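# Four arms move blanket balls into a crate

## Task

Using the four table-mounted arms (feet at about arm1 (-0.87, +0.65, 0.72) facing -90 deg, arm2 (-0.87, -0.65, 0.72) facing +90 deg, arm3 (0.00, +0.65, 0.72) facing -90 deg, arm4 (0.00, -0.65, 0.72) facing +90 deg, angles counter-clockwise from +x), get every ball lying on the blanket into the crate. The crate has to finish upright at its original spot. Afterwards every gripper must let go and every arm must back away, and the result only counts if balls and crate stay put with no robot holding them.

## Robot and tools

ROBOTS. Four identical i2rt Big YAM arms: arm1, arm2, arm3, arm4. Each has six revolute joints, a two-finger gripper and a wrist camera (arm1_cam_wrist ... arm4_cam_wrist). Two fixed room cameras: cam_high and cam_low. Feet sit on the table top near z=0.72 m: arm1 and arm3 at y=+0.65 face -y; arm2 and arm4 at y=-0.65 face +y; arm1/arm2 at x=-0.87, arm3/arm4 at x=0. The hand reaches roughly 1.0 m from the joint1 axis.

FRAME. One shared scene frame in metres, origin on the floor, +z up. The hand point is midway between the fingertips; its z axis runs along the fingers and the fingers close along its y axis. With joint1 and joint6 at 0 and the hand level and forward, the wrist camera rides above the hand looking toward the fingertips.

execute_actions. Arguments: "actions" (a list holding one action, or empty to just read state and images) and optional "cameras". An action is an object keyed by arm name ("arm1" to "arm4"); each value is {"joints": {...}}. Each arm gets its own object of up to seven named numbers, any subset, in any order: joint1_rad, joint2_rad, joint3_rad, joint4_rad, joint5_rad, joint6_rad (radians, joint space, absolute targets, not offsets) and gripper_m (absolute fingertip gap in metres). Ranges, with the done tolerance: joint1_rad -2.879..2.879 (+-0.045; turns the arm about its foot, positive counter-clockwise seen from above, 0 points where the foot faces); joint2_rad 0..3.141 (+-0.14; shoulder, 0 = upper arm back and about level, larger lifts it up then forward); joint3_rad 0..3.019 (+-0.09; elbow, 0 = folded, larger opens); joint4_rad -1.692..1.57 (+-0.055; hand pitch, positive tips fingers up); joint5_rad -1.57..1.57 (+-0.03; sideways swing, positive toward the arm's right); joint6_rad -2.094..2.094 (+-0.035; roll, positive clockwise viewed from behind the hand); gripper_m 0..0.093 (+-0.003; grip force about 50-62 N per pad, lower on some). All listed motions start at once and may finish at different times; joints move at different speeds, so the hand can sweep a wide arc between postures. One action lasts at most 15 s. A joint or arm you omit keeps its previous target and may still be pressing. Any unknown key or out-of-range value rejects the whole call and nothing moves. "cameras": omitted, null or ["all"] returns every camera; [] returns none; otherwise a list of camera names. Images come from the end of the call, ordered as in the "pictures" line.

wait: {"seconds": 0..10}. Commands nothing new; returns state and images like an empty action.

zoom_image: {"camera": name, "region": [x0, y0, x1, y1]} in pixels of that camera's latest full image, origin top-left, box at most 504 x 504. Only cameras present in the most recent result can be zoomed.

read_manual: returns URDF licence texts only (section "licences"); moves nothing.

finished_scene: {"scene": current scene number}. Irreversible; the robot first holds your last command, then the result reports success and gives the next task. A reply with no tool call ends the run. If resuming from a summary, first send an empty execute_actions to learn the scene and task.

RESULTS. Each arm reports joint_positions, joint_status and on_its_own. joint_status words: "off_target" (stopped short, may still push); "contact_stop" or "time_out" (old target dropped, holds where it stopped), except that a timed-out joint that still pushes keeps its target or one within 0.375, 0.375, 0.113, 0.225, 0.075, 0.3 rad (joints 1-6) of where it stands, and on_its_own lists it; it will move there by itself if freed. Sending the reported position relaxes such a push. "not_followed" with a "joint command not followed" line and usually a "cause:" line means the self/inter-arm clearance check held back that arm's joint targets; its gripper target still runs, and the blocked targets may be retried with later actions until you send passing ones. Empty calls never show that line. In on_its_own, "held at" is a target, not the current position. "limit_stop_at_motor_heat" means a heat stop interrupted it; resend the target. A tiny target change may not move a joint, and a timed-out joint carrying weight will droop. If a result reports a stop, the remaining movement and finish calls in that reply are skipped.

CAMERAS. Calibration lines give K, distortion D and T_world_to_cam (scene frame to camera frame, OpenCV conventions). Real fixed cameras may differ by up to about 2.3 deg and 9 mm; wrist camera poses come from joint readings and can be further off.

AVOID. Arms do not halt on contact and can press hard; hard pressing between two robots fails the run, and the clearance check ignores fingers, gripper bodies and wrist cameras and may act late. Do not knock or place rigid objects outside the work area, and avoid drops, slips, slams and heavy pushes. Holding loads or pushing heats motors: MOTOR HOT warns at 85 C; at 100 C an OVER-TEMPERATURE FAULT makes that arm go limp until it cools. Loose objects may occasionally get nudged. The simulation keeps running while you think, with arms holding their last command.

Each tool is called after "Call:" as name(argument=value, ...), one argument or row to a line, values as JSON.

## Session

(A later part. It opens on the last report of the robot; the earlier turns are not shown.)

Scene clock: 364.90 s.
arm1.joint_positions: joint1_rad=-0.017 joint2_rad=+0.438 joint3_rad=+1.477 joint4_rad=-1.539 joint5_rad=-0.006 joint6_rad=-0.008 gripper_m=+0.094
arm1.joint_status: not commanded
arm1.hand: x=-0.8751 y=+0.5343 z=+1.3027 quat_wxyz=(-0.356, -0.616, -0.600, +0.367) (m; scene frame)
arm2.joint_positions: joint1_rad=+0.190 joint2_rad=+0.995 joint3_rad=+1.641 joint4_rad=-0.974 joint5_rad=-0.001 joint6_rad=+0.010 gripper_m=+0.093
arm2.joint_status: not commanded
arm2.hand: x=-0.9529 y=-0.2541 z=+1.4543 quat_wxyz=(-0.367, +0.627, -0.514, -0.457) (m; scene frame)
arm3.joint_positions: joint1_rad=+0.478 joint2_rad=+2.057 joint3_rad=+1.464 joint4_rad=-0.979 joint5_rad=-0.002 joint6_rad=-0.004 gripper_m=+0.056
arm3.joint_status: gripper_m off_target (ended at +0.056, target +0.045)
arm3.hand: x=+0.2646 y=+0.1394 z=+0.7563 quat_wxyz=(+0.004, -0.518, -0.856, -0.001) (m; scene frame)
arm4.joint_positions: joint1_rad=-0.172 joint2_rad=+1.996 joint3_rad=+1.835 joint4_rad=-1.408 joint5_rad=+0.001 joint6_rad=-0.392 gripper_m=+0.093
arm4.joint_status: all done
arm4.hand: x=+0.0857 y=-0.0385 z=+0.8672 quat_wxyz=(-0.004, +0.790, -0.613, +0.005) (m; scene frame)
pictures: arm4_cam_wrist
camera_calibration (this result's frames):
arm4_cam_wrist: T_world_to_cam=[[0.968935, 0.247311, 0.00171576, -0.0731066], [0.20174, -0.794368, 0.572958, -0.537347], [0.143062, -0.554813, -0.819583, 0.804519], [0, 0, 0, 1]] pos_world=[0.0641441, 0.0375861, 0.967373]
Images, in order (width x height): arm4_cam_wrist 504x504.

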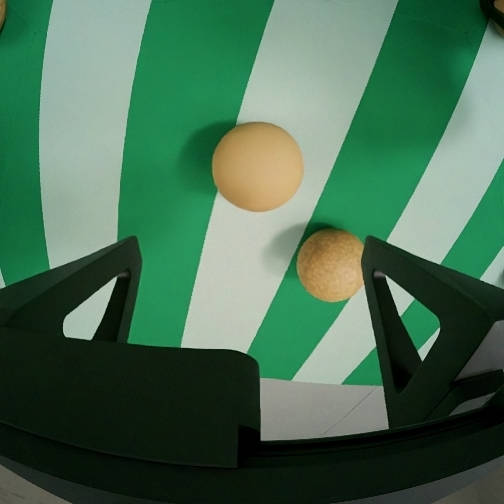

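Call:
execute_actions(
  actions=[
    {"arm3":{"joints":{"joint2_rad":1.45}},"arm4":{"joints":{"joint1_rad":-0.188,"joint2_rad":2.07,"joint3_rad":1.66,"joint4_rad":-1.137}}},
  ],
  cameras=["arm4_cam_wrist"],
)

Scene clock: 370.73 s.
arm1.joint_positions: joint1_rad=-0.017 joint2_rad=+0.438 joint3_rad=+1.477 joint4_rad=-1.539 joint5_rad=-0.006 joint6_rad=-0.008 gripper_m=+0.094
arm1.joint_status: not commanded
arm1.hand: x=-0.8751 y=+0.5343 z=+1.3027 quat_wxyz=(-0.356, -0.616, -0.600, +0.367) (m; scene frame)
arm2.joint_positions: joint1_rad=+0.190 joint2_rad=+0.995 joint3_rad=+1.641 joint4_rad=-0.974 joint5_rad=-0.001 joint6_rad=+0.010 gripper_m=+0.093
arm2.joint_status: not commanded
arm2.hand: x=-0.9529 y=-0.2541 z=+1.4543 quat_wxyz=(-0.367, +0.627, -0.514, -0.457) (m; scene frame)
arm3.joint_positions: joint1_rad=+0.478 joint2_rad=+1.433 joint3_rad=+1.459 joint4_rad=-0.976 joint5_rad=-0.002 joint6_rad=-0.004 gripper_m=+0.056
arm3.joint_status: all done
arm3.hand: x=+0.2609 y=+0.1500 z=+1.1071 quat_wxyz=(-0.258, -0.493, -0.816, +0.159) (m; scene frame)
arm4.joint_positions: joint1_rad=-0.179 joint2_rad=+2.082 joint3_rad=+1.655 joint4_rad=-1.146 joint5_rad=+0.001 joint6_rad=-0.392 gripper_m=+0.093
arm4.joint_status: all done
arm4.hand: x=+0.0911 y=-0.0433 z=+0.7505 quat_wxyz=(-0.002, +0.788, -0.616, +0.006) (m; scene frame)
pictures: arm4_cam_wrist
camera_calibration (this result's frames):
arm4_cam_wrist: T_world_to_cam=[[0.970712, 0.240245, 0.000295323, -0.0762896], [0.196259, -0.793695, 0.575787, -0.47697], [0.138565, -0.558866, -0.8176, 0.704157], [0, 0, 0, 1]] pos_world=[0.0700938, 0.0332893, 0.850374]
Images, in order (width x height): arm4_cam_wrist 504x504.

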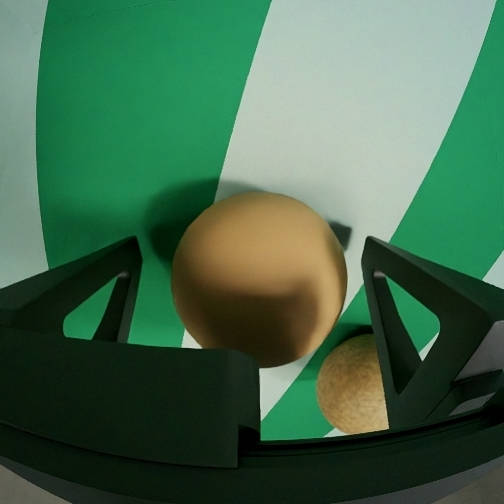

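Call:
execute_actions(
  actions=[
    {"arm3":{"joints":{"joint1_rad":-0.93,"joint2_rad":1.6,"joint3_rad":2.36,"joint4_rad":-0.97}},"arm4":{"joints":{"gripper_m":0.045}}},
  ],
  cameras=[],
)

Call:
execute_actions(
  actions=[
    {"arm3":{"joints":{"joint2_rad":2.32}},"arm4":{"joints":{"joint2_rad":1.6}}},
  ],
  cameras=[],
)

Call:
execute_actions(
  actions=[
    {"arm3":{"joints":{"joint2_rad":1.75,"gripper_m":0.075}},"arm4":{"joints":{"joint1_rad":0.77,"joint2_rad":1.75,"joint3_rad":2.41,"joint4_rad":-0.85,"joint6_rad":0}}},
  ],
  cameras=[],
)

Call:
execute_actions(
  actions=[
    {"arm3":{"joints":{"joint1_rad":0.57,"joint2_rad":1.9,"joint3_rad":1.9,"joint4_rad":-1.3,"gripper_m":0.093}},"arm4":{"joints":{"joint2_rad":2.24}}},
  ],
  cameras=["arm3_cam_wrist"],
)

Scene clock: 384.17 s.
arm1.joint_positions: joint1_rad=-0.017 joint2_rad=+0.438 joint3_rad=+1.477 joint4_rad=-1.539 joint5_rad=-0.006 joint6_rad=-0.008 gripper_m=+0.094
arm1.joint_status: not commanded
arm1.hand: x=-0.8751 y=+0.5343 z=+1.3027 quat_wxyz=(-0.356, -0.616, -0.600, +0.367) (m; scene frame)
arm2.joint_positions: joint1_rad=+0.190 joint2_rad=+0.995 joint3_rad=+1.641 joint4_rad=-0.974 joint5_rad=-0.001 joint6_rad=+0.010 gripper_m=+0.093
arm2.joint_status: not commanded
arm2.hand: x=-0.9529 y=-0.2541 z=+1.4543 quat_wxyz=(-0.367, +0.627, -0.514, -0.457) (m; scene frame)
arm3.joint_positions: joint1_rad=-0.931 joint2_rad=+1.603 joint3_rad=+2.320 joint4_rad=-0.969 joint5_rad=+0.003 joint6_rad=-0.004 gripper_m=+0.056
arm3.joint_status: all done
arm3.hand: x=-0.4992 y=+0.2724 z=+1.4839 quat_wxyz=(-0.188, -0.748, -0.251, +0.584) (m; scene frame)
arm4.joint_positions: joint1_rad=-0.179 joint2_rad=+2.082 joint3_rad=+1.655 joint4_rad=-1.146 joint5_rad=+0.001 joint6_rad=-0.393 gripper_m=+0.056
arm4.joint_status: gripper_m off_target (ended at +0.056, target +0.045)
arm4.hand: x=+0.0910 y=-0.0433 z=+0.7505 quat_wxyz=(-0.002, +0.788, -0.616, +0.006) (m; scene frame)
pictures: none
No camera images: the call's "cameras" was empty. Leave "cameras" out to get every camera's image.

Scene clock: 386.10 s.
arm1.joint_positions: joint1_rad=-0.017 joint2_rad=+0.438 joint3_rad=+1.477 joint4_rad=-1.539 joint5_rad=-0.006 joint6_rad=-0.008 gripper_m=+0.094
arm1.joint_status: not commanded
arm1.hand: x=-0.8751 y=+0.5343 z=+1.3027 quat_wxyz=(-0.356, -0.616, -0.600, +0.367) (m; scene frame)
arm2.joint_positions: joint1_rad=+0.190 joint2_rad=+0.995 joint3_rad=+1.641 joint4_rad=-0.974 joint5_rad=-0.001 joint6_rad=+0.010 gripper_m=+0.093
arm2.joint_status: not commanded
arm2.hand: x=-0.9529 y=-0.2541 z=+1.4543 quat_wxyz=(-0.367, +0.627, -0.514, -0.457) (m; scene frame)
arm3.joint_positions: joint1_rad=-0.931 joint2_rad=+2.328 joint3_rad=+2.315 joint4_rad=-0.976 joint5_rad=+0.003 joint6_rad=-0.004 gripper_m=+0.056
arm3.joint_status: all done
arm3.hand: x=-0.6795 y=+0.1429 z=+0.9370 quat_wxyz=(-0.086, -0.908, -0.304, +0.275) (m; scene frame)
arm4.joint_positions: joint1_rad=-0.179 joint2_rad=+1.598 joint3_rad=+1.648 joint4_rad=-1.144 joint5_rad=+0.001 joint6_rad=-0.393 gripper_m=+0.056
arm4.joint_status: all done
arm4.hand: x=+0.0851 y=-0.0616 z=+1.0347 quat_wxyz=(-0.208, +0.766, -0.597, -0.111) (m; scene frame)
pictures: none
No camera images: the call's "cameras" was empty. Leave "cameras" out to get every camera's image.

Scene clock: 388.00 s.
arm1.joint_positions: joint1_rad=-0.017 joint2_rad=+0.438 joint3_rad=+1.477 joint4_rad=-1.539 joint5_rad=-0.006 joint6_rad=-0.008 gripper_m=+0.094
arm1.joint_status: not commanded
arm1.hand: x=-0.8751 y=+0.5343 z=+1.3027 quat_wxyz=(-0.356, -0.616, -0.600, +0.367) (m; scene frame)
arm2.joint_positions: joint1_rad=+0.190 joint2_rad=+0.995 joint3_rad=+1.641 joint4_rad=-0.974 joint5_rad=-0.001 joint6_rad=+0.010 gripper_m=+0.093
arm2.joint_status: not commanded
arm2.hand: x=-0.9529 y=-0.2541 z=+1.4543 quat_wxyz=(-0.367, +0.627, -0.514, -0.457) (m; scene frame)
arm3.joint_positions: joint1_rad=-0.931 joint2_rad=+1.754 joint3_rad=+2.346 joint4_rad=-0.968 joint5_rad=+0.003 joint6_rad=-0.004 gripper_m=+0.075
arm3.joint_status: all done
arm3.hand: x=-0.5602 y=+0.2277 z=+1.4010 quat_wxyz=(-0.173, -0.783, -0.263, +0.537) (m; scene frame)
arm4.joint_positions: joint1_rad=+0.769 joint2_rad=+1.751 joint3_rad=+2.360 joint4_rad=-0.856 joint5_rad=-0.001 joint6_rad=-0.008 gripper_m=+0.056
arm4.joint_status: all done
arm4.hand: x=-0.5150 y=-0.1550 z=+1.3697 quat_wxyz=(-0.234, +0.736, -0.293, -0.564) (m; scene frame)
pictures: none
No camera images: the call's "cameras" was empty. Leave "cameras" out to get every camera's image.

Scene clock: 389.80 s.
arm1.joint_positions: joint1_rad=-0.017 joint2_rad=+0.438 joint3_rad=+1.477 joint4_rad=-1.539 joint5_rad=-0.006 joint6_rad=-0.008 gripper_m=+0.094
arm1.joint_status: not commanded
arm1.hand: x=-0.8751 y=+0.5343 z=+1.3027 quat_wxyz=(-0.356, -0.616, -0.600, +0.367) (m; scene frame)
arm2.joint_positions: joint1_rad=+0.190 joint2_rad=+0.995 joint3_rad=+1.641 joint4_rad=-0.974 joint5_rad=-0.001 joint6_rad=+0.010 gripper_m=+0.093
arm2.joint_status: not commanded
arm2.hand: x=-0.9529 y=-0.2541 z=+1.4543 quat_wxyz=(-0.367, +0.627, -0.514, -0.457) (m; scene frame)
arm3.joint_positions: joint1_rad=+0.576 joint2_rad=+1.924 joint3_rad=+1.878 joint4_rad=-1.292 joint5_rad=-0.003 joint6_rad=-0.004 gripper_m=+0.093
arm3.joint_status: all done
arm3.hand: x=+0.3584 y=+0.1003 z=+0.9867 quat_wxyz=(-0.099, -0.472, -0.874, +0.054) (m; scene frame)
arm4.joint_positions: joint1_rad=+0.769 joint2_rad=+2.268 joint3_rad=+2.373 joint4_rad=-0.861 joint5_rad=-0.001 joint6_rad=-0.008 gripper_m=+0.056
arm4.joint_status: all done
arm4.hand: x=-0.6308 y=-0.0391 z=+0.9681 quat_wxyz=(-0.151, +0.854, -0.341, -0.362) (m; scene frame)
pictures: arm3_cam_wrist
camera_calibration (this result's frames):
arm3_cam_wrist: T_world_to_cam=[[-0.832642, -0.553698, -0.0112322, 0.366013], [-0.514749, 0.76627, 0.384529, -0.265972], [-0.204306, 0.325957, -0.923044, 1.06884], [0, 0, 0, 1]] pos_world=[0.386219, 0.0580713, 1.09297]
Images, in order (width x height): arm3_cam_wrist 504x504.

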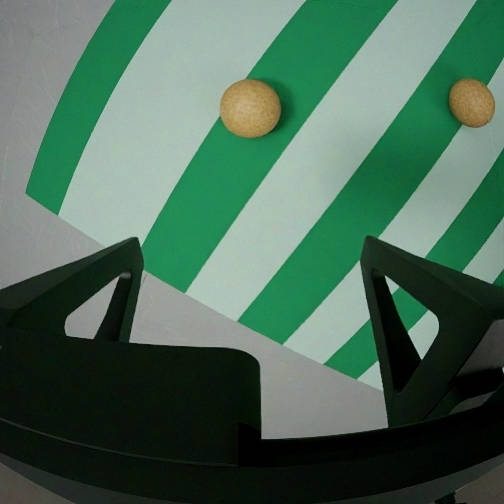

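Call:
execute_actions(
  actions=[
    {"arm3":{"joints":{"joint2_rad":2.275,"joint4_rad":-0.942}},"arm4":{"joints":{"joint2_rad":1.8,"gripper_m":0.075}}},
  ],
  cameras=["arm3_cam_wrist"],
)

Scene clock: 396.07 s.
arm1.joint_positions: joint1_rad=-0.017 joint2_rad=+0.438 joint3_rad=+1.477 joint4_rad=-1.539 joint5_rad=-0.006 joint6_rad=-0.008 gripper_m=+0.094
arm1.joint_status: not commanded
arm1.hand: x=-0.8751 y=+0.5343 z=+1.3027 quat_wxyz=(-0.356, -0.616, -0.600, +0.367) (m; scene frame)
arm2.joint_positions: joint1_rad=+0.190 joint2_rad=+0.995 joint3_rad=+1.641 joint4_rad=-0.974 joint5_rad=-0.001 joint6_rad=+0.010 gripper_m=+0.093
arm2.joint_status: not commanded
arm2.hand: x=-0.9529 y=-0.2541 z=+1.4543 quat_wxyz=(-0.367, +0.627, -0.514, -0.457) (m; scene frame)
arm3.joint_positions: joint1_rad=+0.575 joint2_rad=+2.279 joint3_rad=+1.884 joint4_rad=-0.949 joint5_rad=-0.003 joint6_rad=-0.002 gripper_m=+0.093
arm3.joint_status: all done
arm3.hand: x=+0.3961 y=+0.0399 z=+0.7679 quat_wxyz=(-0.096, -0.473, -0.874, +0.053) (m; scene frame)
arm4.joint_positions: joint1_rad=+0.769 joint2_rad=+1.811 joint3_rad=+2.405 joint4_rad=-0.851 joint5_rad=-0.001 joint6_rad=-0.008 gripper_m=+0.075
arm4.joint_status: all done
arm4.hand: x=-0.5320 y=-0.1384 z=+1.3542 quat_wxyz=(-0.232, +0.738, -0.294, -0.561) (m; scene frame)
pictures: arm3_cam_wrist
camera_calibration (this result's frames):
arm3_cam_wrist: T_world_to_cam=[[-0.834085, -0.551503, -0.0120734, 0.362638], [-0.511838, 0.765562, 0.38979, -0.121326], [-0.205728, 0.331298, -0.920824, 0.892992], [0, 0, 0, 1]] pos_world=[0.424085, -0.00296759, 0.873958]
Images, in order (width x height): arm3_cam_wrist 504x504.

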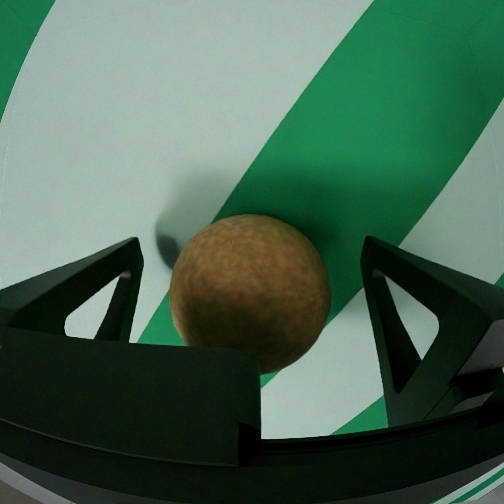

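Call:
execute_actions(
  actions=[
    {"arm3":{"joints":{"joint4_rad":-0.99,"gripper_m":0.045}},"arm4":{"joints":{"joint1_rad":-0.336,"joint2_rad":1.84,"joint3_rad":1.65,"joint4_rad":-1.355,"gripper_m":0.093}}},
  ],
  cameras=["arm3_cam_wrist","arm4_cam_wrist"],
)

Scene clock: 402.80 s.
arm1.joint_positions: joint1_rad=-0.017 joint2_rad=+0.438 joint3_rad=+1.477 joint4_rad=-1.539 joint5_rad=-0.006 joint6_rad=-0.008 gripper_m=+0.094
arm1.joint_status: not commanded
arm1.hand: x=-0.8751 y=+0.5343 z=+1.3027 quat_wxyz=(-0.356, -0.616, -0.600, +0.367) (m; scene frame)
arm2.joint_positions: joint1_rad=+0.190 joint2_rad=+0.995 joint3_rad=+1.641 joint4_rad=-0.974 joint5_rad=-0.001 joint6_rad=+0.010 gripper_m=+0.093
arm2.joint_status: not commanded
arm2.hand: x=-0.9529 y=-0.2541 z=+1.4543 quat_wxyz=(-0.367, +0.627, -0.514, -0.457) (m; scene frame)
arm3.joint_positions: joint1_rad=+0.575 joint2_rad=+2.279 joint3_rad=+1.884 joint4_rad=-0.979 joint5_rad=-0.003 joint6_rad=-0.002 gripper_m=+0.057
arm3.joint_status: gripper_m off_target (ended at +0.057, target +0.045); the others done
arm3.hand: x=+0.3920 y=+0.0461 z=+0.7664 quat_wxyz=(-0.083, -0.474, -0.875, +0.046) (m; scene frame)
arm4.joint_positions: joint1_rad=-0.343 joint2_rad=+1.878 joint3_rad=+1.655 joint4_rad=-1.349 joint5_rad=+0.002 joint6_rad=-0.005 gripper_m=+0.093
arm4.joint_status: all done
arm4.hand: x=+0.1752 y=-0.1043 z=+0.8689 quat_wxyz=(-0.004, +0.591, -0.807, +0.005) (m; scene frame)
pictures: arm3_cam_wrist, arm4_cam_wrist
camera_calibration (this result's frames):
arm3_cam_wrist: T_world_to_cam=[[-0.834399, -0.551032, -0.0119485, 0.362616], [-0.504765, 0.755275, 0.418057, -0.15154], [-0.221338, 0.354857, -0.908342, 0.884142], [0, 0, 0, 1]] pos_world=[0.421769, 0.000522623, 0.870789]
arm4_cam_wrist: T_world_to_cam=[[0.952996, -0.30297, 0.00278632, -0.199073], [-0.250553, -0.78288, 0.569493, -0.525179], [-0.170358, -0.543423, -0.821992, 0.814778], [0, 0, 0, 1]] pos_world=[0.196935, -0.0286963, 0.969381]
Images, in order (width x height): arm3_cam_wrist 504x504, arm4_cam_wrist 504x504.

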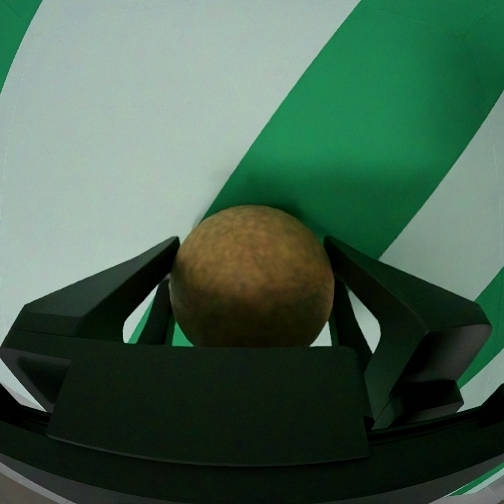

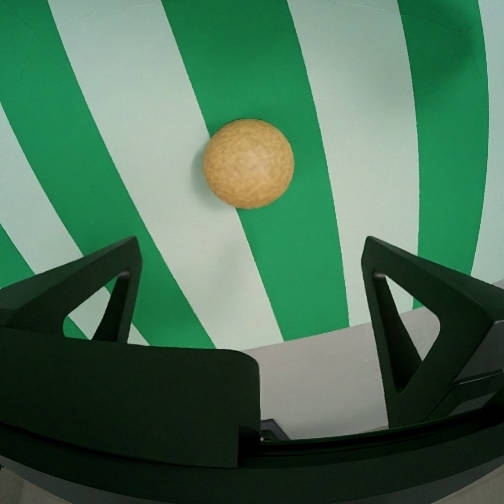

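Call:
execute_actions(
  actions=[
    {"arm3":{"joints":{"joint2_rad":1.65}},"arm4":{"joints":{"joint2_rad":1.967,"joint3_rad":1.494,"joint4_rad":-1.071}}},
  ],
  cameras=["arm4_cam_wrist"],
)

Scene clock: 407.67 s.
arm1.joint_positions: joint1_rad=-0.017 joint2_rad=+0.438 joint3_rad=+1.477 joint4_rad=-1.539 joint5_rad=-0.006 joint6_rad=-0.008 gripper_m=+0.094
arm1.joint_status: not commanded
arm1.hand: x=-0.8751 y=+0.5343 z=+1.3027 quat_wxyz=(-0.356, -0.616, -0.600, +0.367) (m; scene frame)
arm2.joint_positions: joint1_rad=+0.190 joint2_rad=+0.995 joint3_rad=+1.641 joint4_rad=-0.974 joint5_rad=-0.001 joint6_rad=+0.010 gripper_m=+0.093
arm2.joint_status: not commanded
arm2.hand: x=-0.9529 y=-0.2541 z=+1.4543 quat_wxyz=(-0.367, +0.627, -0.514, -0.457) (m; scene frame)
arm3.joint_positions: joint1_rad=+0.575 joint2_rad=+1.642 joint3_rad=+1.891 joint4_rad=-0.987 joint5_rad=-0.003 joint6_rad=-0.002 gripper_m=+0.057
arm3.joint_status: all done
arm3.hand: x=+0.3672 y=+0.0874 z=+1.2126 quat_wxyz=(-0.352, -0.435, -0.806, +0.192) (m; scene frame)
arm4.joint_positions: joint1_rad=-0.343 joint2_rad=+1.980 joint3_rad=+1.489 joint4_rad=-1.079 joint5_rad=+0.002 joint6_rad=-0.005 gripper_m=+0.093
arm4.joint_status: all done
arm4.hand: x=+0.1760 y=-0.1061 z=+0.7529 quat_wxyz=(-0.004, +0.591, -0.807, +0.005) (m; scene frame)
pictures: arm4_cam_wrist
camera_calibration (this result's frames):
arm4_cam_wrist: T_world_to_cam=[[0.952998, -0.302964, 0.00278953, -0.200009], [-0.250679, -0.783296, 0.568865, -0.459884], [-0.170161, -0.542827, -0.822426, 0.71897], [0, 0, 0, 1]] pos_world=[0.197665, -0.0305445, 0.85347]
Images, in order (width x height): arm4_cam_wrist 504x504.

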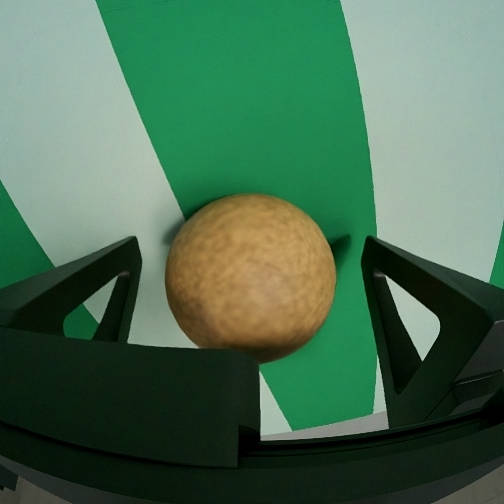

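Call:
execute_actions(
  actions=[
    {"arm3":{"joints":{"joint1_rad":-0.91,"joint2_rad":1.7,"joint3_rad":2.36,"joint4_rad":-0.97}},"arm4":{"joints":{"gripper_m":0.045}}},
  ],
  cameras=[],
)

Call:
execute_actions(
  actions=[
    {"arm3":{"joints":{"joint2_rad":2.33}},"arm4":{"joints":{"joint2_rad":1.6,"joint3_rad":1.8}}},
  ],
  cameras=[],
)

Call:
execute_actions(
  actions=[
    {"arm3":{"joints":{"joint2_rad":1.8,"gripper_m":0.075}},"arm4":{"joints":{"joint1_rad":0.77,"joint2_rad":1.75,"joint3_rad":2.41,"joint4_rad":-0.85}}},
  ],
  cameras=[],
)

Call:
execute_actions(
  actions=[
    {"arm3":{"joints":{"joint1_rad":-0.268,"joint2_rad":1.885,"joint3_rad":1.54,"joint4_rad":-1.21,"joint6_rad":-0.45,"gripper_m":0.093}},"arm4":{"joints":{"joint2_rad":2.24}}},
  ],
  cameras=["arm3_cam_wrist"],
)

Scene clock: 418.80 s.
arm1.joint_positions: joint1_rad=-0.017 joint2_rad=+0.438 joint3_rad=+1.477 joint4_rad=-1.539 joint5_rad=-0.006 joint6_rad=-0.008 gripper_m=+0.094
arm1.joint_status: not commanded
arm1.hand: x=-0.8751 y=+0.5343 z=+1.3027 quat_wxyz=(-0.356, -0.616, -0.600, +0.367) (m; scene frame)
arm2.joint_positions: joint1_rad=+0.190 joint2_rad=+0.995 joint3_rad=+1.641 joint4_rad=-0.974 joint5_rad=-0.001 joint6_rad=+0.010 gripper_m=+0.093
arm2.joint_status: not commanded
arm2.hand: x=-0.9529 y=-0.2541 z=+1.4543 quat_wxyz=(-0.367, +0.627, -0.514, -0.457) (m; scene frame)
arm3.joint_positions: joint1_rad=-0.916 joint2_rad=+1.715 joint3_rad=+2.319 joint4_rad=-0.973 joint5_rad=+0.002 joint6_rad=-0.002 gripper_m=+0.057
arm3.joint_status: all done
arm3.hand: x=-0.5409 y=+0.2294 z=+1.4115 quat_wxyz=(-0.178, -0.779, -0.267, +0.538) (m; scene frame)
arm4.joint_positions: joint1_rad=-0.343 joint2_rad=+1.980 joint3_rad=+1.489 joint4_rad=-1.079 joint5_rad=+0.002 joint6_rad=-0.005 gripper_m=+0.056
arm4.joint_status: gripper_m off_target (ended at +0.056, target +0.045)
arm4.hand: x=+0.1760 y=-0.1061 z=+0.7529 quat_wxyz=(-0.004, +0.591, -0.807, +0.005) (m; scene frame)
pictures: none
No camera images: the call's "cameras" was empty. Leave "cameras" out to get every camera's image.

Scene clock: 420.73 s.
arm1.joint_positions: joint1_rad=-0.017 joint2_rad=+0.438 joint3_rad=+1.477 joint4_rad=-1.539 joint5_rad=-0.006 joint6_rad=-0.008 gripper_m=+0.094
arm1.joint_status: not commanded
arm1.hand: x=-0.8751 y=+0.5343 z=+1.3027 quat_wxyz=(-0.356, -0.616, -0.600, +0.367) (m; scene frame)
arm2.joint_positions: joint1_rad=+0.190 joint2_rad=+0.995 joint3_rad=+1.641 joint4_rad=-0.974 joint5_rad=-0.001 joint6_rad=+0.010 gripper_m=+0.093
arm2.joint_status: not commanded
arm2.hand: x=-0.9529 y=-0.2541 z=+1.4543 quat_wxyz=(-0.367, +0.627, -0.514, -0.457) (m; scene frame)
arm3.joint_positions: joint1_rad=-0.916 joint2_rad=+2.339 joint3_rad=+2.315 joint4_rad=-0.976 joint5_rad=+0.002 joint6_rad=-0.002 gripper_m=+0.057
arm3.joint_status: all done
arm3.hand: x=-0.6721 y=+0.1329 z=+0.9281 quat_wxyz=(-0.087, -0.907, -0.310, +0.270) (m; scene frame)
arm4.joint_positions: joint1_rad=-0.343 joint2_rad=+1.609 joint3_rad=+1.791 joint4_rad=-1.072 joint5_rad=+0.002 joint6_rad=-0.005 gripper_m=+0.056
arm4.joint_status: all done
arm4.hand: x=+0.1914 y=-0.0455 z=+1.1127 quat_wxyz=(-0.274, +0.558, -0.759, -0.191) (m; scene frame)
pictures: none
No camera images: the call's "cameras" was empty. Leave "cameras" out to get every camera's image.

Scene clock: 422.67 s.
arm1.joint_positions: joint1_rad=-0.017 joint2_rad=+0.438 joint3_rad=+1.477 joint4_rad=-1.539 joint5_rad=-0.006 joint6_rad=-0.008 gripper_m=+0.094
arm1.joint_status: not commanded
arm1.hand: x=-0.8751 y=+0.5343 z=+1.3027 quat_wxyz=(-0.356, -0.616, -0.600, +0.367) (m; scene frame)
arm2.joint_positions: joint1_rad=+0.190 joint2_rad=+0.995 joint3_rad=+1.641 joint4_rad=-0.974 joint5_rad=-0.001 joint6_rad=+0.010 gripper_m=+0.093
arm2.joint_status: not commanded
arm2.hand: x=-0.9529 y=-0.2541 z=+1.4543 quat_wxyz=(-0.367, +0.627, -0.514, -0.457) (m; scene frame)
arm3.joint_positions: joint1_rad=-0.916 joint2_rad=+1.799 joint3_rad=+2.348 joint4_rad=-0.968 joint5_rad=+0.002 joint6_rad=-0.002 gripper_m=+0.075
arm3.joint_status: all done
arm3.hand: x=-0.5706 y=+0.2069 z=+1.3708 quat_wxyz=(-0.171, -0.793, -0.272, +0.518) (m; scene frame)
arm4.joint_positions: joint1_rad=+0.777 joint2_rad=+1.774 joint3_rad=+2.347 joint4_rad=-0.858 joint5_rad=-0.002 joint6_rad=-0.005 gripper_m=+0.056
arm4.joint_status: all done
arm4.hand: x=-0.5283 y=-0.1501 z=+1.3467 quat_wxyz=(-0.225, +0.747, -0.295, -0.552) (m; scene frame)
pictures: none
No camera images: the call's "cameras" was empty. Leave "cameras" out to get every camera's image.

Scene clock: 424.37 s.
arm1.joint_positions: joint1_rad=-0.017 joint2_rad=+0.438 joint3_rad=+1.477 joint4_rad=-1.539 joint5_rad=-0.006 joint6_rad=-0.008 gripper_m=+0.094
arm1.joint_status: not commanded
arm1.hand: x=-0.8751 y=+0.5343 z=+1.3027 quat_wxyz=(-0.356, -0.616, -0.600, +0.367) (m; scene frame)
arm2.joint_positions: joint1_rad=+0.190 joint2_rad=+0.995 joint3_rad=+1.641 joint4_rad=-0.974 joint5_rad=-0.001 joint6_rad=+0.010 gripper_m=+0.093
arm2.joint_status: not commanded
arm2.hand: x=-0.9529 y=-0.2541 z=+1.4543 quat_wxyz=(-0.367, +0.627, -0.514, -0.457) (m; scene frame)
arm3.joint_positions: joint1_rad=-0.267 joint2_rad=+1.900 joint3_rad=+1.539 joint4_rad=-1.208 joint5_rad=-0.002 joint6_rad=-0.442 gripper_m=+0.093
arm3.joint_status: all done
arm3.hand: x=-0.1484 y=+0.1031 z=+0.8707 quat_wxyz=(+0.002, -0.642, -0.767, +0.001) (m; scene frame)
arm4.joint_positions: joint1_rad=+0.777 joint2_rad=+2.268 joint3_rad=+2.372 joint4_rad=-0.861 joint5_rad=-0.002 joint6_rad=-0.005 gripper_m=+0.056
arm4.joint_status: all done
arm4.hand: x=-0.6356 y=-0.0444 z=+0.9673 quat_wxyz=(-0.148, +0.856, -0.339, -0.362) (m; scene frame)
pictures: arm3_cam_wrist
camera_calibration (this result's frames):
arm3_cam_wrist: T_world_to_cam=[[-0.984013, -0.177867, -0.0090693, -0.118861], [-0.149723, 0.798589, 0.582957, -0.606349], [-0.0964461, 0.574995, -0.812452, 0.75144], [0, 0, 0, 1]] pos_world=[-0.135272, 0.0310069, 0.962907]
Images, in order (width x height): arm3_cam_wrist 504x504.

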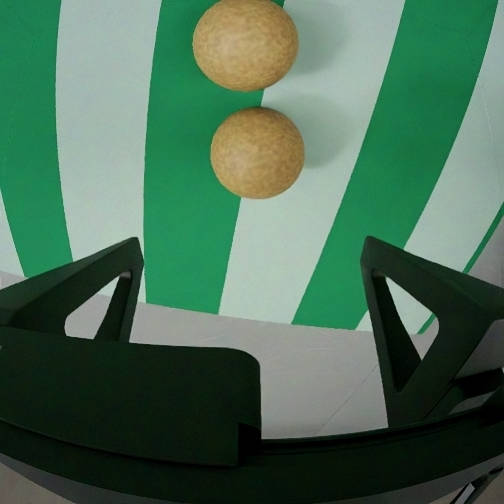

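Call:
execute_actions(
  actions=[
    {"arm3":{"joints":{"joint2_rad":2.06,"joint3_rad":1.475,"joint4_rad":-0.965}},"arm4":{"joints":{"joint2_rad":1.6,"gripper_m":0.075}}},
  ],
  cameras=["arm3_cam_wrist"],
)

Scene clock: 429.50 s.
arm1.joint_positions: joint1_rad=-0.017 joint2_rad=+0.438 joint3_rad=+1.477 joint4_rad=-1.539 joint5_rad=-0.006 joint6_rad=-0.008 gripper_m=+0.094
arm1.joint_status: not commanded
arm1.hand: x=-0.8751 y=+0.5343 z=+1.3027 quat_wxyz=(-0.356, -0.616, -0.600, +0.367) (m; scene frame)
arm2.joint_positions: joint1_rad=+0.190 joint2_rad=+0.995 joint3_rad=+1.641 joint4_rad=-0.974 joint5_rad=-0.001 joint6_rad=+0.010 gripper_m=+0.093
arm2.joint_status: not commanded
arm2.hand: x=-0.9529 y=-0.2541 z=+1.4543 quat_wxyz=(-0.367, +0.627, -0.514, -0.457) (m; scene frame)
arm3.joint_positions: joint1_rad=-0.267 joint2_rad=+2.053 joint3_rad=+1.466 joint4_rad=-0.973 joint5_rad=-0.002 joint6_rad=-0.443 gripper_m=+0.093
arm3.joint_status: all done
arm3.hand: x=-0.1523 y=+0.0922 z=+0.7617 quat_wxyz=(+0.001, -0.642, -0.767, +0.005) (m; scene frame)
arm4.joint_positions: joint1_rad=+0.777 joint2_rad=+1.623 joint3_rad=+2.399 joint4_rad=-0.852 joint5_rad=-0.002 joint6_rad=-0.005 gripper_m=+0.075
arm4.joint_status: all done
arm4.hand: x=-0.4615 y=-0.2151 z=+1.4756 quat_wxyz=(-0.255, +0.685, -0.270, -0.627) (m; scene frame)
pictures: arm3_cam_wrist
camera_calibration (this result's frames):
arm3_cam_wrist: T_world_to_cam=[[-0.983949, -0.17837, -0.00529095, -0.128413], [-0.148745, 0.803427, 0.576523, -0.530028], [-0.0985835, 0.568057, -0.817064, 0.672593], [0, 0, 0, 1]] pos_world=[-0.138884, 0.0208629, 0.854445]
Images, in order (width x height): arm3_cam_wrist 504x504.

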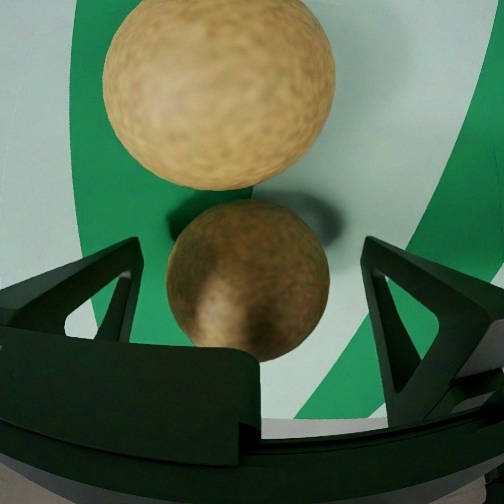

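Call:
execute_actions(
  actions=[
    {"arm3":{"joints":{"gripper_m":0.045}},"arm4":{"joints":{"joint1_rad":-0.71,"joint2_rad":1.62,"joint3_rad":1.95,"joint4_rad":-1.3,"gripper_m":0.093}}},
  ],
  cameras=[],
)

Call:
execute_actions(
  actions=[
    {"arm3":{"joints":{"joint2_rad":1.7,"joint4_rad":-1.05}},"arm4":{"joints":{"joint2_rad":2.05,"joint4_rad":-1.2}}},
  ],
  cameras=["arm4_cam_wrist"],
)

Scene clock: 437.30 s.
arm1.joint_positions: joint1_rad=-0.017 joint2_rad=+0.438 joint3_rad=+1.477 joint4_rad=-1.539 joint5_rad=-0.006 joint6_rad=-0.008 gripper_m=+0.094
arm1.joint_status: not commanded
arm1.hand: x=-0.8751 y=+0.5343 z=+1.3027 quat_wxyz=(-0.356, -0.616, -0.600, +0.367) (m; scene frame)
arm2.joint_positions: joint1_rad=+0.190 joint2_rad=+0.995 joint3_rad=+1.641 joint4_rad=-0.974 joint5_rad=-0.001 joint6_rad=+0.010 gripper_m=+0.093
arm2.joint_status: not commanded
arm2.hand: x=-0.9529 y=-0.2541 z=+1.4543 quat_wxyz=(-0.367, +0.627, -0.514, -0.457) (m; scene frame)
arm3.joint_positions: joint1_rad=-0.267 joint2_rad=+2.053 joint3_rad=+1.466 joint4_rad=-0.973 joint5_rad=-0.001 joint6_rad=-0.443 gripper_m=+0.057
arm3.joint_status: gripper_m off_target (ended at +0.057, target +0.045)
arm3.hand: x=-0.1524 y=+0.0922 z=+0.7617 quat_wxyz=(+0.001, -0.642, -0.767, +0.006) (m; scene frame)
arm4.joint_positions: joint1_rad=-0.716 joint2_rad=+1.653 joint3_rad=+1.940 joint4_rad=-1.294 joint5_rad=+0.002 joint6_rad=-0.005 gripper_m=+0.093
arm4.joint_status: all done
arm4.hand: x=+0.3876 y=-0.1711 z=+1.1335 quat_wxyz=(-0.256, +0.414, -0.866, -0.115) (m; scene frame)
pictures: none
No camera images: the call's "cameras" was empty. Leave "cameras" out to get every camera's image.

Scene clock: 438.77 s.
arm1.joint_positions: joint1_rad=-0.017 joint2_rad=+0.438 joint3_rad=+1.477 joint4_rad=-1.539 joint5_rad=-0.006 joint6_rad=-0.008 gripper_m=+0.094
arm1.joint_status: not commanded
arm1.hand: x=-0.8751 y=+0.5343 z=+1.3027 quat_wxyz=(-0.356, -0.616, -0.600, +0.367) (m; scene frame)
arm2.joint_positions: joint1_rad=+0.190 joint2_rad=+0.995 joint3_rad=+1.641 joint4_rad=-0.974 joint5_rad=-0.001 joint6_rad=+0.010 gripper_m=+0.093
arm2.joint_status: not commanded
arm2.hand: x=-0.9529 y=-0.2541 z=+1.4543 quat_wxyz=(-0.367, +0.627, -0.514, -0.457) (m; scene frame)
arm3.joint_positions: joint1_rad=-0.267 joint2_rad=+1.673 joint3_rad=+1.459 joint4_rad=-1.045 joint5_rad=-0.001 joint6_rad=-0.443 gripper_m=+0.057
arm3.joint_status: all done
arm3.hand: x=-0.1505 y=+0.0930 z=+0.9696 quat_wxyz=(-0.062, -0.634, -0.758, +0.142) (m; scene frame)
arm4.joint_positions: joint1_rad=-0.716 joint2_rad=+2.079 joint3_rad=+1.925 joint4_rad=-1.206 joint5_rad=+0.002 joint6_rad=-0.005 gripper_m=+0.093
arm4.joint_status: all done
arm4.hand: x=+0.4387 y=-0.1127 z=+0.8603 quat_wxyz=(-0.100, +0.429, -0.897, -0.041) (m; scene frame)
pictures: arm4_cam_wrist
camera_calibration (this result's frames):
arm4_cam_wrist: T_world_to_cam=[[0.777786, -0.628523, 0.00258628, -0.412392], [-0.581931, -0.718562, 0.380822, -0.145911], [-0.237497, -0.297703, -0.924645, 0.993522], [0, 0, 0, 1]] pos_world=[0.471801, -0.0682697, 0.975288]
Images, in order (width x height): arm4_cam_wrist 504x504.

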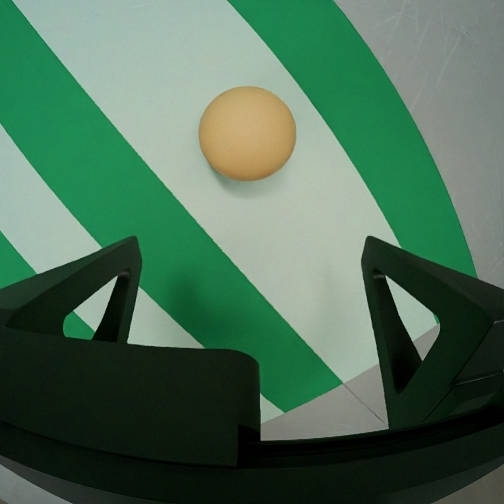

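Call:
execute_actions(
  actions=[
    {"arm3":{"joints":{"joint1_rad":-0.92,"joint2_rad":1.8,"joint3_rad":2.36,"joint4_rad":-0.97,"joint6_rad":0}},"arm4":{"joints":{"joint2_rad":2.22,"joint4_rad":-0.987}}},
  ],
  cameras=["arm4_cam_wrist"],
)

Scene clock: 446.37 s.
arm1.joint_positions: joint1_rad=-0.017 joint2_rad=+0.438 joint3_rad=+1.477 joint4_rad=-1.539 joint5_rad=-0.006 joint6_rad=-0.008 gripper_m=+0.094
arm1.joint_status: not commanded
arm1.hand: x=-0.8751 y=+0.5343 z=+1.3027 quat_wxyz=(-0.356, -0.616, -0.600, +0.367) (m; scene frame)
arm2.joint_positions: joint1_rad=+0.190 joint2_rad=+0.995 joint3_rad=+1.641 joint4_rad=-0.974 joint5_rad=-0.001 joint6_rad=+0.010 gripper_m=+0.093
arm2.joint_status: not commanded
arm2.hand: x=-0.9529 y=-0.2541 z=+1.4543 quat_wxyz=(-0.367, +0.627, -0.514, -0.457) (m; scene frame)
arm3.joint_positions: joint1_rad=-0.919 joint2_rad=+1.783 joint3_rad=+2.329 joint4_rad=-0.972 joint5_rad=+0.002 joint6_rad=-0.008 gripper_m=+0.057
arm3.joint_status: all done
arm3.hand: x=-0.5672 y=+0.2118 z=+1.3704 quat_wxyz=(-0.168, -0.794, -0.274, +0.516) (m; scene frame)
arm4.joint_positions: joint1_rad=-0.716 joint2_rad=+2.237 joint3_rad=+1.925 joint4_rad=-0.997 joint5_rad=+0.002 joint6_rad=-0.005 gripper_m=+0.093
arm4.joint_status: all done
arm4.hand: x=+0.4665 y=-0.0803 z=+0.7631 quat_wxyz=(-0.123, +0.427, -0.894, -0.052) (m; scene frame)
pictures: arm4_cam_wrist
camera_calibration (this result's frames):
arm4_cam_wrist: T_world_to_cam=[[0.778008, -0.628248, 0.00289629, -0.413642], [-0.593205, -0.733078, 0.332722, -0.0286307], [-0.206909, -0.260579, -0.94302, 0.92259], [0, 0, 0, 1]] pos_world=[0.495725, -0.0404511, 0.880745]
Images, in order (width x height): arm4_cam_wrist 504x504.

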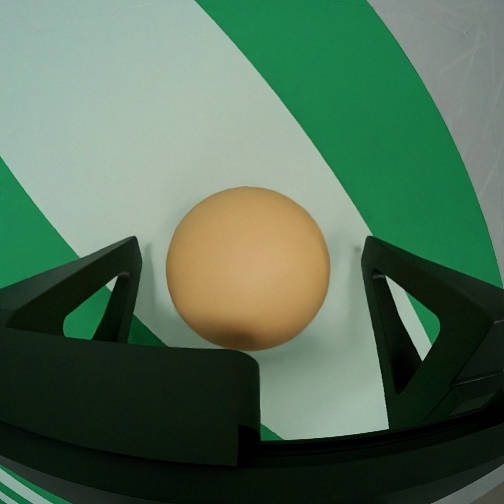

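Call:
execute_actions(
  actions=[
    {"arm3":{"joints":{"joint2_rad":2.33}},"arm4":{"joints":{"gripper_m":0.045}}},
  ],
  cameras=[],
)

Call:
execute_actions(
  actions=[
    {"arm3":{"joints":{"joint2_rad":1.8,"gripper_m":0.075}},"arm4":{"joints":{"joint2_rad":1.45,"joint3_rad":2.41,"joint4_rad":-0.85}}},
  ],
  cameras=[],
)

Call:
execute_actions(
  actions=[
    {"arm3":{"joints":{"joint1_rad":-0.214,"joint2_rad":2.05,"joint3_rad":1.85,"joint4_rad":-1.34,"gripper_m":0.093}},"arm4":{"joints":{"joint1_rad":0.77}}},
  ],
  cameras=["arm3_cam_wrist"],
)

Scene clock: 457.47 s.
arm1.joint_positions: joint1_rad=-0.017 joint2_rad=+0.438 joint3_rad=+1.477 joint4_rad=-1.539 joint5_rad=-0.006 joint6_rad=-0.008 gripper_m=+0.094
arm1.joint_status: not commanded
arm1.hand: x=-0.8751 y=+0.5343 z=+1.3027 quat_wxyz=(-0.356, -0.616, -0.600, +0.367) (m; scene frame)
arm2.joint_positions: joint1_rad=+0.190 joint2_rad=+0.995 joint3_rad=+1.641 joint4_rad=-0.974 joint5_rad=-0.001 joint6_rad=+0.010 gripper_m=+0.093
arm2.joint_status: not commanded
arm2.hand: x=-0.9529 y=-0.2541 z=+1.4543 quat_wxyz=(-0.367, +0.627, -0.514, -0.457) (m; scene frame)
arm3.joint_positions: joint1_rad=-0.919 joint2_rad=+2.343 joint3_rad=+2.314 joint4_rad=-0.975 joint5_rad=+0.002 joint6_rad=-0.007 gripper_m=+0.057
arm3.joint_status: all done
arm3.hand: x=-0.6735 y=+0.1347 z=+0.9242 quat_wxyz=(-0.085, -0.908, -0.312, +0.268) (m; scene frame)
arm4.joint_positions: joint1_rad=-0.716 joint2_rad=+2.237 joint3_rad=+1.925 joint4_rad=-0.997 joint5_rad=+0.002 joint6_rad=-0.005 gripper_m=+0.057
arm4.joint_status: gripper_m off_target (ended at +0.057, target +0.045)
arm4.hand: x=+0.4665 y=-0.0803 z=+0.7631 quat_wxyz=(-0.123, +0.427, -0.894, -0.052) (m; scene frame)
pictures: none
No camera images: the call's "cameras" was empty. Leave "cameras" out to get every camera's image.

Scene clock: 459.77 s.
arm1.joint_positions: joint1_rad=-0.017 joint2_rad=+0.438 joint3_rad=+1.477 joint4_rad=-1.539 joint5_rad=-0.006 joint6_rad=-0.008 gripper_m=+0.094
arm1.joint_status: not commanded
arm1.hand: x=-0.8751 y=+0.5343 z=+1.3027 quat_wxyz=(-0.356, -0.616, -0.600, +0.367) (m; scene frame)
arm2.joint_positions: joint1_rad=+0.190 joint2_rad=+0.995 joint3_rad=+1.641 joint4_rad=-0.974 joint5_rad=-0.001 joint6_rad=+0.010 gripper_m=+0.093
arm2.joint_status: not commanded
arm2.hand: x=-0.9529 y=-0.2541 z=+1.4543 quat_wxyz=(-0.367, +0.627, -0.514, -0.457) (m; scene frame)
arm3.joint_positions: joint1_rad=-0.919 joint2_rad=+1.800 joint3_rad=+2.348 joint4_rad=-0.968 joint5_rad=+0.002 joint6_rad=-0.007 gripper_m=+0.075
arm3.joint_status: all done
arm3.hand: x=-0.5721 y=+0.2081 z=+1.3700 quat_wxyz=(-0.169, -0.793, -0.273, +0.518) (m; scene frame)
arm4.joint_positions: joint1_rad=-0.716 joint2_rad=+1.458 joint3_rad=+2.385 joint4_rad=-0.858 joint5_rad=+0.002 joint6_rad=-0.005 gripper_m=+0.057
arm4.joint_status: all done
arm4.hand: x=+0.3216 y=-0.2453 z=+1.5668 quat_wxyz=(-0.665, +0.296, -0.613, -0.309) (m; scene frame)
pictures: none
No camera images: the call's "cameras" was empty. Leave "cameras" out to get every camera's image.

Scene clock: 461.50 s.
arm1.joint_positions: joint1_rad=-0.017 joint2_rad=+0.438 joint3_rad=+1.477 joint4_rad=-1.539 joint5_rad=-0.006 joint6_rad=-0.008 gripper_m=+0.094
arm1.joint_status: not commanded
arm1.hand: x=-0.8751 y=+0.5343 z=+1.3027 quat_wxyz=(-0.356, -0.616, -0.600, +0.367) (m; scene frame)
arm2.joint_positions: joint1_rad=+0.190 joint2_rad=+0.995 joint3_rad=+1.641 joint4_rad=-0.974 joint5_rad=-0.001 joint6_rad=+0.010 gripper_m=+0.093
arm2.joint_status: not commanded
arm2.hand: x=-0.9529 y=-0.2541 z=+1.4543 quat_wxyz=(-0.367, +0.627, -0.514, -0.457) (m; scene frame)
arm3.joint_positions: joint1_rad=-0.219 joint2_rad=+2.052 joint3_rad=+1.812 joint4_rad=-1.337 joint5_rad=-0.002 joint6_rad=-0.005 gripper_m=+0.093
arm3.joint_status: all done
arm3.hand: x=-0.1353 y=+0.0376 z=+0.8826 quat_wxyz=(+0.005, -0.778, -0.628, -0.001) (m; scene frame)
arm4.joint_positions: joint1_rad=+0.772 joint2_rad=+1.461 joint3_rad=+2.385 joint4_rad=-0.858 joint5_rad=-0.001 joint6_rad=-0.005 gripper_m=+0.057
arm4.joint_status: all done
arm4.hand: x=-0.3857 y=-0.2841 z=+1.5573 quat_wxyz=(-0.276, +0.639, -0.253, -0.672) (m; scene frame)
pictures: arm3_cam_wrist
camera_calibration (this result's frames):
arm3_cam_wrist: T_world_to_cam=[[-0.977836, 0.209197, -0.00855108, -0.131628], [0.164378, 0.792358, 0.587494, -0.52027], [0.129677, 0.573067, -0.809183, 0.827784], [0, 0, 0, 1]] pos_world=[-0.150534, -0.0345998, 0.974359]
Images, in order (width x height): arm3_cam_wrist 504x504.

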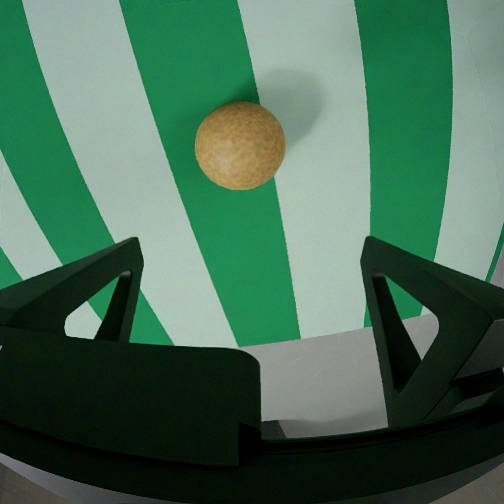

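Call:
execute_actions(
  actions=[
    {"arm3":{"joints":{"joint1_rad":-0.198,"joint2_rad":2.195,"joint3_rad":1.71,"joint4_rad":-1.073}},"arm4":{"joints":{"joint2_rad":2.22}}},
  ],
  cameras=["arm3_cam_wrist"],
)

Scene clock: 467.20 s.
arm1.joint_positions: joint1_rad=-0.017 joint2_rad=+0.438 joint3_rad=+1.477 joint4_rad=-1.539 joint5_rad=-0.006 joint6_rad=-0.008 gripper_m=+0.094
arm1.joint_status: not commanded
arm1.hand: x=-0.8751 y=+0.5343 z=+1.3027 quat_wxyz=(-0.356, -0.616, -0.600, +0.367) (m; scene frame)
arm2.joint_positions: joint1_rad=+0.190 joint2_rad=+0.995 joint3_rad=+1.641 joint4_rad=-0.974 joint5_rad=-0.001 joint6_rad=+0.010 gripper_m=+0.093
arm2.joint_status: not commanded
arm2.hand: x=-0.9529 y=-0.2541 z=+1.4543 quat_wxyz=(-0.367, +0.627, -0.514, -0.457) (m; scene frame)
arm3.joint_positions: joint1_rad=-0.208 joint2_rad=+2.195 joint3_rad=+1.697 joint4_rad=-1.081 joint5_rad=-0.002 joint6_rad=-0.005 gripper_m=+0.093
arm3.joint_status: all done
arm3.hand: x=-0.1299 y=+0.0319 z=+0.7537 quat_wxyz=(+0.006, -0.775, -0.632, -0.002) (m; scene frame)
arm4.joint_positions: joint1_rad=+0.772 joint2_rad=+2.241 joint3_rad=+2.367 joint4_rad=-0.862 joint5_rad=-0.001 joint6_rad=-0.005 gripper_m=+0.057
arm4.joint_status: all done
arm4.hand: x=-0.6296 y=-0.0437 z=+0.9873 quat_wxyz=(-0.153, +0.851, -0.340, -0.371) (m; scene frame)
pictures: arm3_cam_wrist
camera_calibration (this result's frames):
arm3_cam_wrist: T_world_to_cam=[[-0.980231, 0.197668, -0.00860145, -0.126189], [0.154621, 0.792435, 0.590033, -0.444098], [0.123447, 0.577039, -0.807333, 0.72376], [0, 0, 0, 1]] pos_world=[-0.144374, -0.0407751, 0.845263]
Images, in order (width x height): arm3_cam_wrist 504x504.

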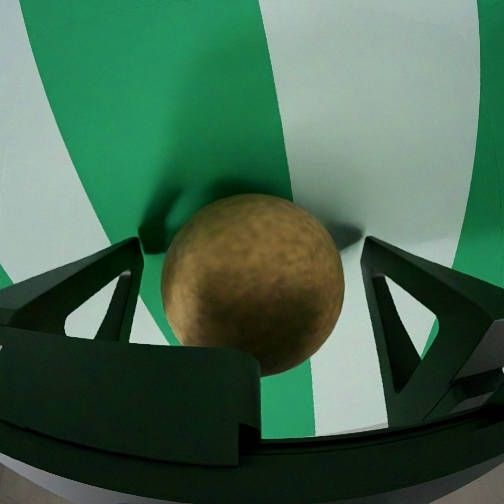

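Call:
execute_actions(
  actions=[
    {"arm3":{"joints":{"gripper_m":0.045}},"arm4":{"joints":{"gripper_m":0.075}}},
  ],
  cameras=[],
)

Call:
execute_actions(
  actions=[
    {"arm3":{"joints":{"joint1_rad":-0.92,"joint2_rad":1.75,"joint3_rad":2.36,"joint4_rad":-0.97}},"arm4":{"joints":{"joint2_rad":1.2}}},
  ],
  cameras=[],
)

Call:
execute_actions(
  actions=[
    {"arm3":{"joints":{"joint2_rad":2.33}},"arm4":{"joints":{"joint1_rad":0.3,"joint2_rad":0.9,"joint3_rad":1.8}}},
  ],
  cameras=[],
)

Call:
execute_actions(
  actions=[
    {"arm3":{"joints":{"joint2_rad":1.3,"gripper_m":0.075}}},
  ],
  cameras=["cam_high","arm2_cam_wrist"],
)

Scene clock: 474.83 s.
arm1.joint_positions: joint1_rad=-0.017 joint2_rad=+0.438 joint3_rad=+1.477 joint4_rad=-1.539 joint5_rad=-0.006 joint6_rad=-0.008 gripper_m=+0.094
arm1.joint_status: not commanded
arm1.hand: x=-0.8751 y=+0.5343 z=+1.3027 quat_wxyz=(-0.356, -0.616, -0.600, +0.367) (m; scene frame)
arm2.joint_positions: joint1_rad=+0.190 joint2_rad=+0.995 joint3_rad=+1.641 joint4_rad=-0.974 joint5_rad=-0.001 joint6_rad=+0.010 gripper_m=+0.093
arm2.joint_status: not commanded
arm2.hand: x=-0.9529 y=-0.2541 z=+1.4543 quat_wxyz=(-0.367, +0.627, -0.514, -0.457) (m; scene frame)
arm3.joint_positions: joint1_rad=-0.208 joint2_rad=+2.195 joint3_rad=+1.697 joint4_rad=-1.081 joint5_rad=-0.001 joint6_rad=-0.005 gripper_m=+0.056
arm3.joint_status: gripper_m off_target (ended at +0.056, target +0.045)
arm3.hand: x=-0.1300 y=+0.0319 z=+0.7537 quat_wxyz=(+0.006, -0.775, -0.632, -0.002) (m; scene frame)
arm4.joint_positions: joint1_rad=+0.772 joint2_rad=+2.241 joint3_rad=+2.367 joint4_rad=-0.862 joint5_rad=-0.001 joint6_rad=-0.005 gripper_m=+0.075
arm4.joint_status: all done
arm4.hand: x=-0.6296 y=-0.0437 z=+0.9873 quat_wxyz=(-0.153, +0.851, -0.340, -0.371) (m; scene frame)
pictures: none
No camera images: the call's "cameras" was empty. Leave "cameras" out to get every camera's image.

Scene clock: 477.23 s.
arm1.joint_positions: joint1_rad=-0.017 joint2_rad=+0.438 joint3_rad=+1.477 joint4_rad=-1.539 joint5_rad=-0.006 joint6_rad=-0.008 gripper_m=+0.094
arm1.joint_status: not commanded
arm1.hand: x=-0.8751 y=+0.5343 z=+1.3027 quat_wxyz=(-0.356, -0.616, -0.600, +0.367) (m; scene frame)
arm2.joint_positions: joint1_rad=+0.190 joint2_rad=+0.995 joint3_rad=+1.641 joint4_rad=-0.974 joint5_rad=-0.001 joint6_rad=+0.010 gripper_m=+0.093
arm2.joint_status: not commanded
arm2.hand: x=-0.9529 y=-0.2541 z=+1.4543 quat_wxyz=(-0.367, +0.627, -0.514, -0.457) (m; scene frame)
arm3.joint_positions: joint1_rad=-0.917 joint2_rad=+1.756 joint3_rad=+2.345 joint4_rad=-0.968 joint5_rad=+0.001 joint6_rad=-0.003 gripper_m=+0.056
arm3.joint_status: all done
arm3.hand: x=-0.5550 y=+0.2191 z=+1.3987 quat_wxyz=(-0.177, -0.782, -0.269, +0.534) (m; scene frame)
arm4.joint_positions: joint1_rad=+0.772 joint2_rad=+1.204 joint3_rad=+2.396 joint4_rad=-0.853 joint5_rad=-0.001 joint6_rad=-0.005 gripper_m=+0.075
arm4.joint_status: all done
arm4.hand: x=-0.2419 y=-0.4240 z=+1.6695 quat_wxyz=(-0.308, +0.540, -0.214, -0.753) (m; scene frame)
pictures: none
No camera images: the call's "cameras" was empty. Leave "cameras" out to get every camera's image.

Scene clock: 479.10 s.
arm1.joint_positions: joint1_rad=-0.017 joint2_rad=+0.438 joint3_rad=+1.477 joint4_rad=-1.539 joint5_rad=-0.006 joint6_rad=-0.008 gripper_m=+0.094
arm1.joint_status: not commanded
arm1.hand: x=-0.8751 y=+0.5343 z=+1.3027 quat_wxyz=(-0.356, -0.616, -0.600, +0.367) (m; scene frame)
arm2.joint_positions: joint1_rad=+0.190 joint2_rad=+0.995 joint3_rad=+1.641 joint4_rad=-0.974 joint5_rad=-0.001 joint6_rad=+0.010 gripper_m=+0.093
arm2.joint_status: not commanded
arm2.hand: x=-0.9529 y=-0.2541 z=+1.4543 quat_wxyz=(-0.367, +0.627, -0.514, -0.457) (m; scene frame)
arm3.joint_positions: joint1_rad=-0.917 joint2_rad=+2.339 joint3_rad=+2.312 joint4_rad=-0.976 joint5_rad=+0.001 joint6_rad=-0.003 gripper_m=+0.056
arm3.joint_status: all done
arm3.hand: x=-0.6720 y=+0.1337 z=+0.9264 quat_wxyz=(-0.086, -0.908, -0.311, +0.268) (m; scene frame)
arm4.joint_positions: joint1_rad=+0.307 joint2_rad=+0.910 joint3_rad=+1.794 joint4_rad=-0.853 joint5_rad=+0.000 joint6_rad=-0.005 gripper_m=+0.075
arm4.joint_status: all done
arm4.hand: x=-0.1178 y=-0.3363 z=+1.4997 quat_wxyz=(-0.418, +0.573, -0.399, -0.581) (m; scene frame)
pictures: none
No camera images: the call's "cameras" was empty. Leave "cameras" out to get every camera's image.

Scene clock: 481.50 s.
arm1.joint_positions: joint1_rad=-0.017 joint2_rad=+0.438 joint3_rad=+1.477 joint4_rad=-1.539 joint5_rad=-0.006 joint6_rad=-0.008 gripper_m=+0.094
arm1.joint_status: not commanded
arm1.hand: x=-0.8751 y=+0.5343 z=+1.3027 quat_wxyz=(-0.356, -0.616, -0.600, +0.367) (m; scene frame)
arm2.joint_positions: joint1_rad=+0.190 joint2_rad=+0.995 joint3_rad=+1.641 joint4_rad=-0.974 joint5_rad=-0.001 joint6_rad=+0.010 gripper_m=+0.093
arm2.joint_status: not commanded
arm2.hand: x=-0.9529 y=-0.2541 z=+1.4543 quat_wxyz=(-0.367, +0.627, -0.514, -0.457) (m; scene frame)
arm3.joint_positions: joint1_rad=-0.917 joint2_rad=+1.307 joint3_rad=+2.340 joint4_rad=-0.969 joint5_rad=+0.001 joint6_rad=-0.003 gripper_m=+0.075
arm3.joint_status: all done
arm3.hand: x=-0.3352 y=+0.3856 z=+1.6446 quat_wxyz=(-0.231, -0.646, -0.223, +0.693) (m; scene frame)
arm4.joint_positions: joint1_rad=+0.307 joint2_rad=+0.910 joint3_rad=+1.794 joint4_rad=-0.853 joint5_rad=+0.000 joint6_rad=-0.005 gripper_m=+0.075
arm4.joint_status: not commanded
arm4.hand: x=-0.1178 y=-0.3363 z=+1.4997 quat_wxyz=(-0.418, +0.573, -0.399, -0.581) (m; scene frame)
pictures: arm2_cam_wrist, cam_high
camera_calibration (this result's frames):
arm2_cam_wrist: T_world_to_cam=[[0.981299, 0.191463, -0.0198449, 1.01149], [0.14471, -0.80178, -0.579834, 0.782815], [-0.126928, 0.566119, -0.814493, 1.3329], [0, 0, 0, 1]] pos_world=[-0.936673, -0.320595, 1.55961]
Images, in order (width x height): arm2_cam_wrist 504x504, cam_high 672x504.

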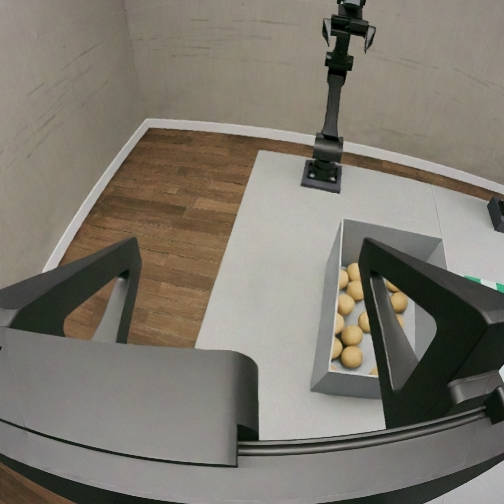

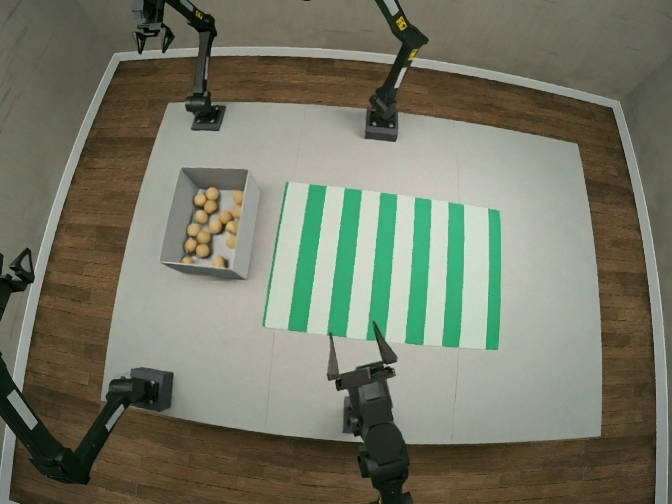

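Call:
finished_scene(
  scene=1,
)

The scene is finished: the task was done.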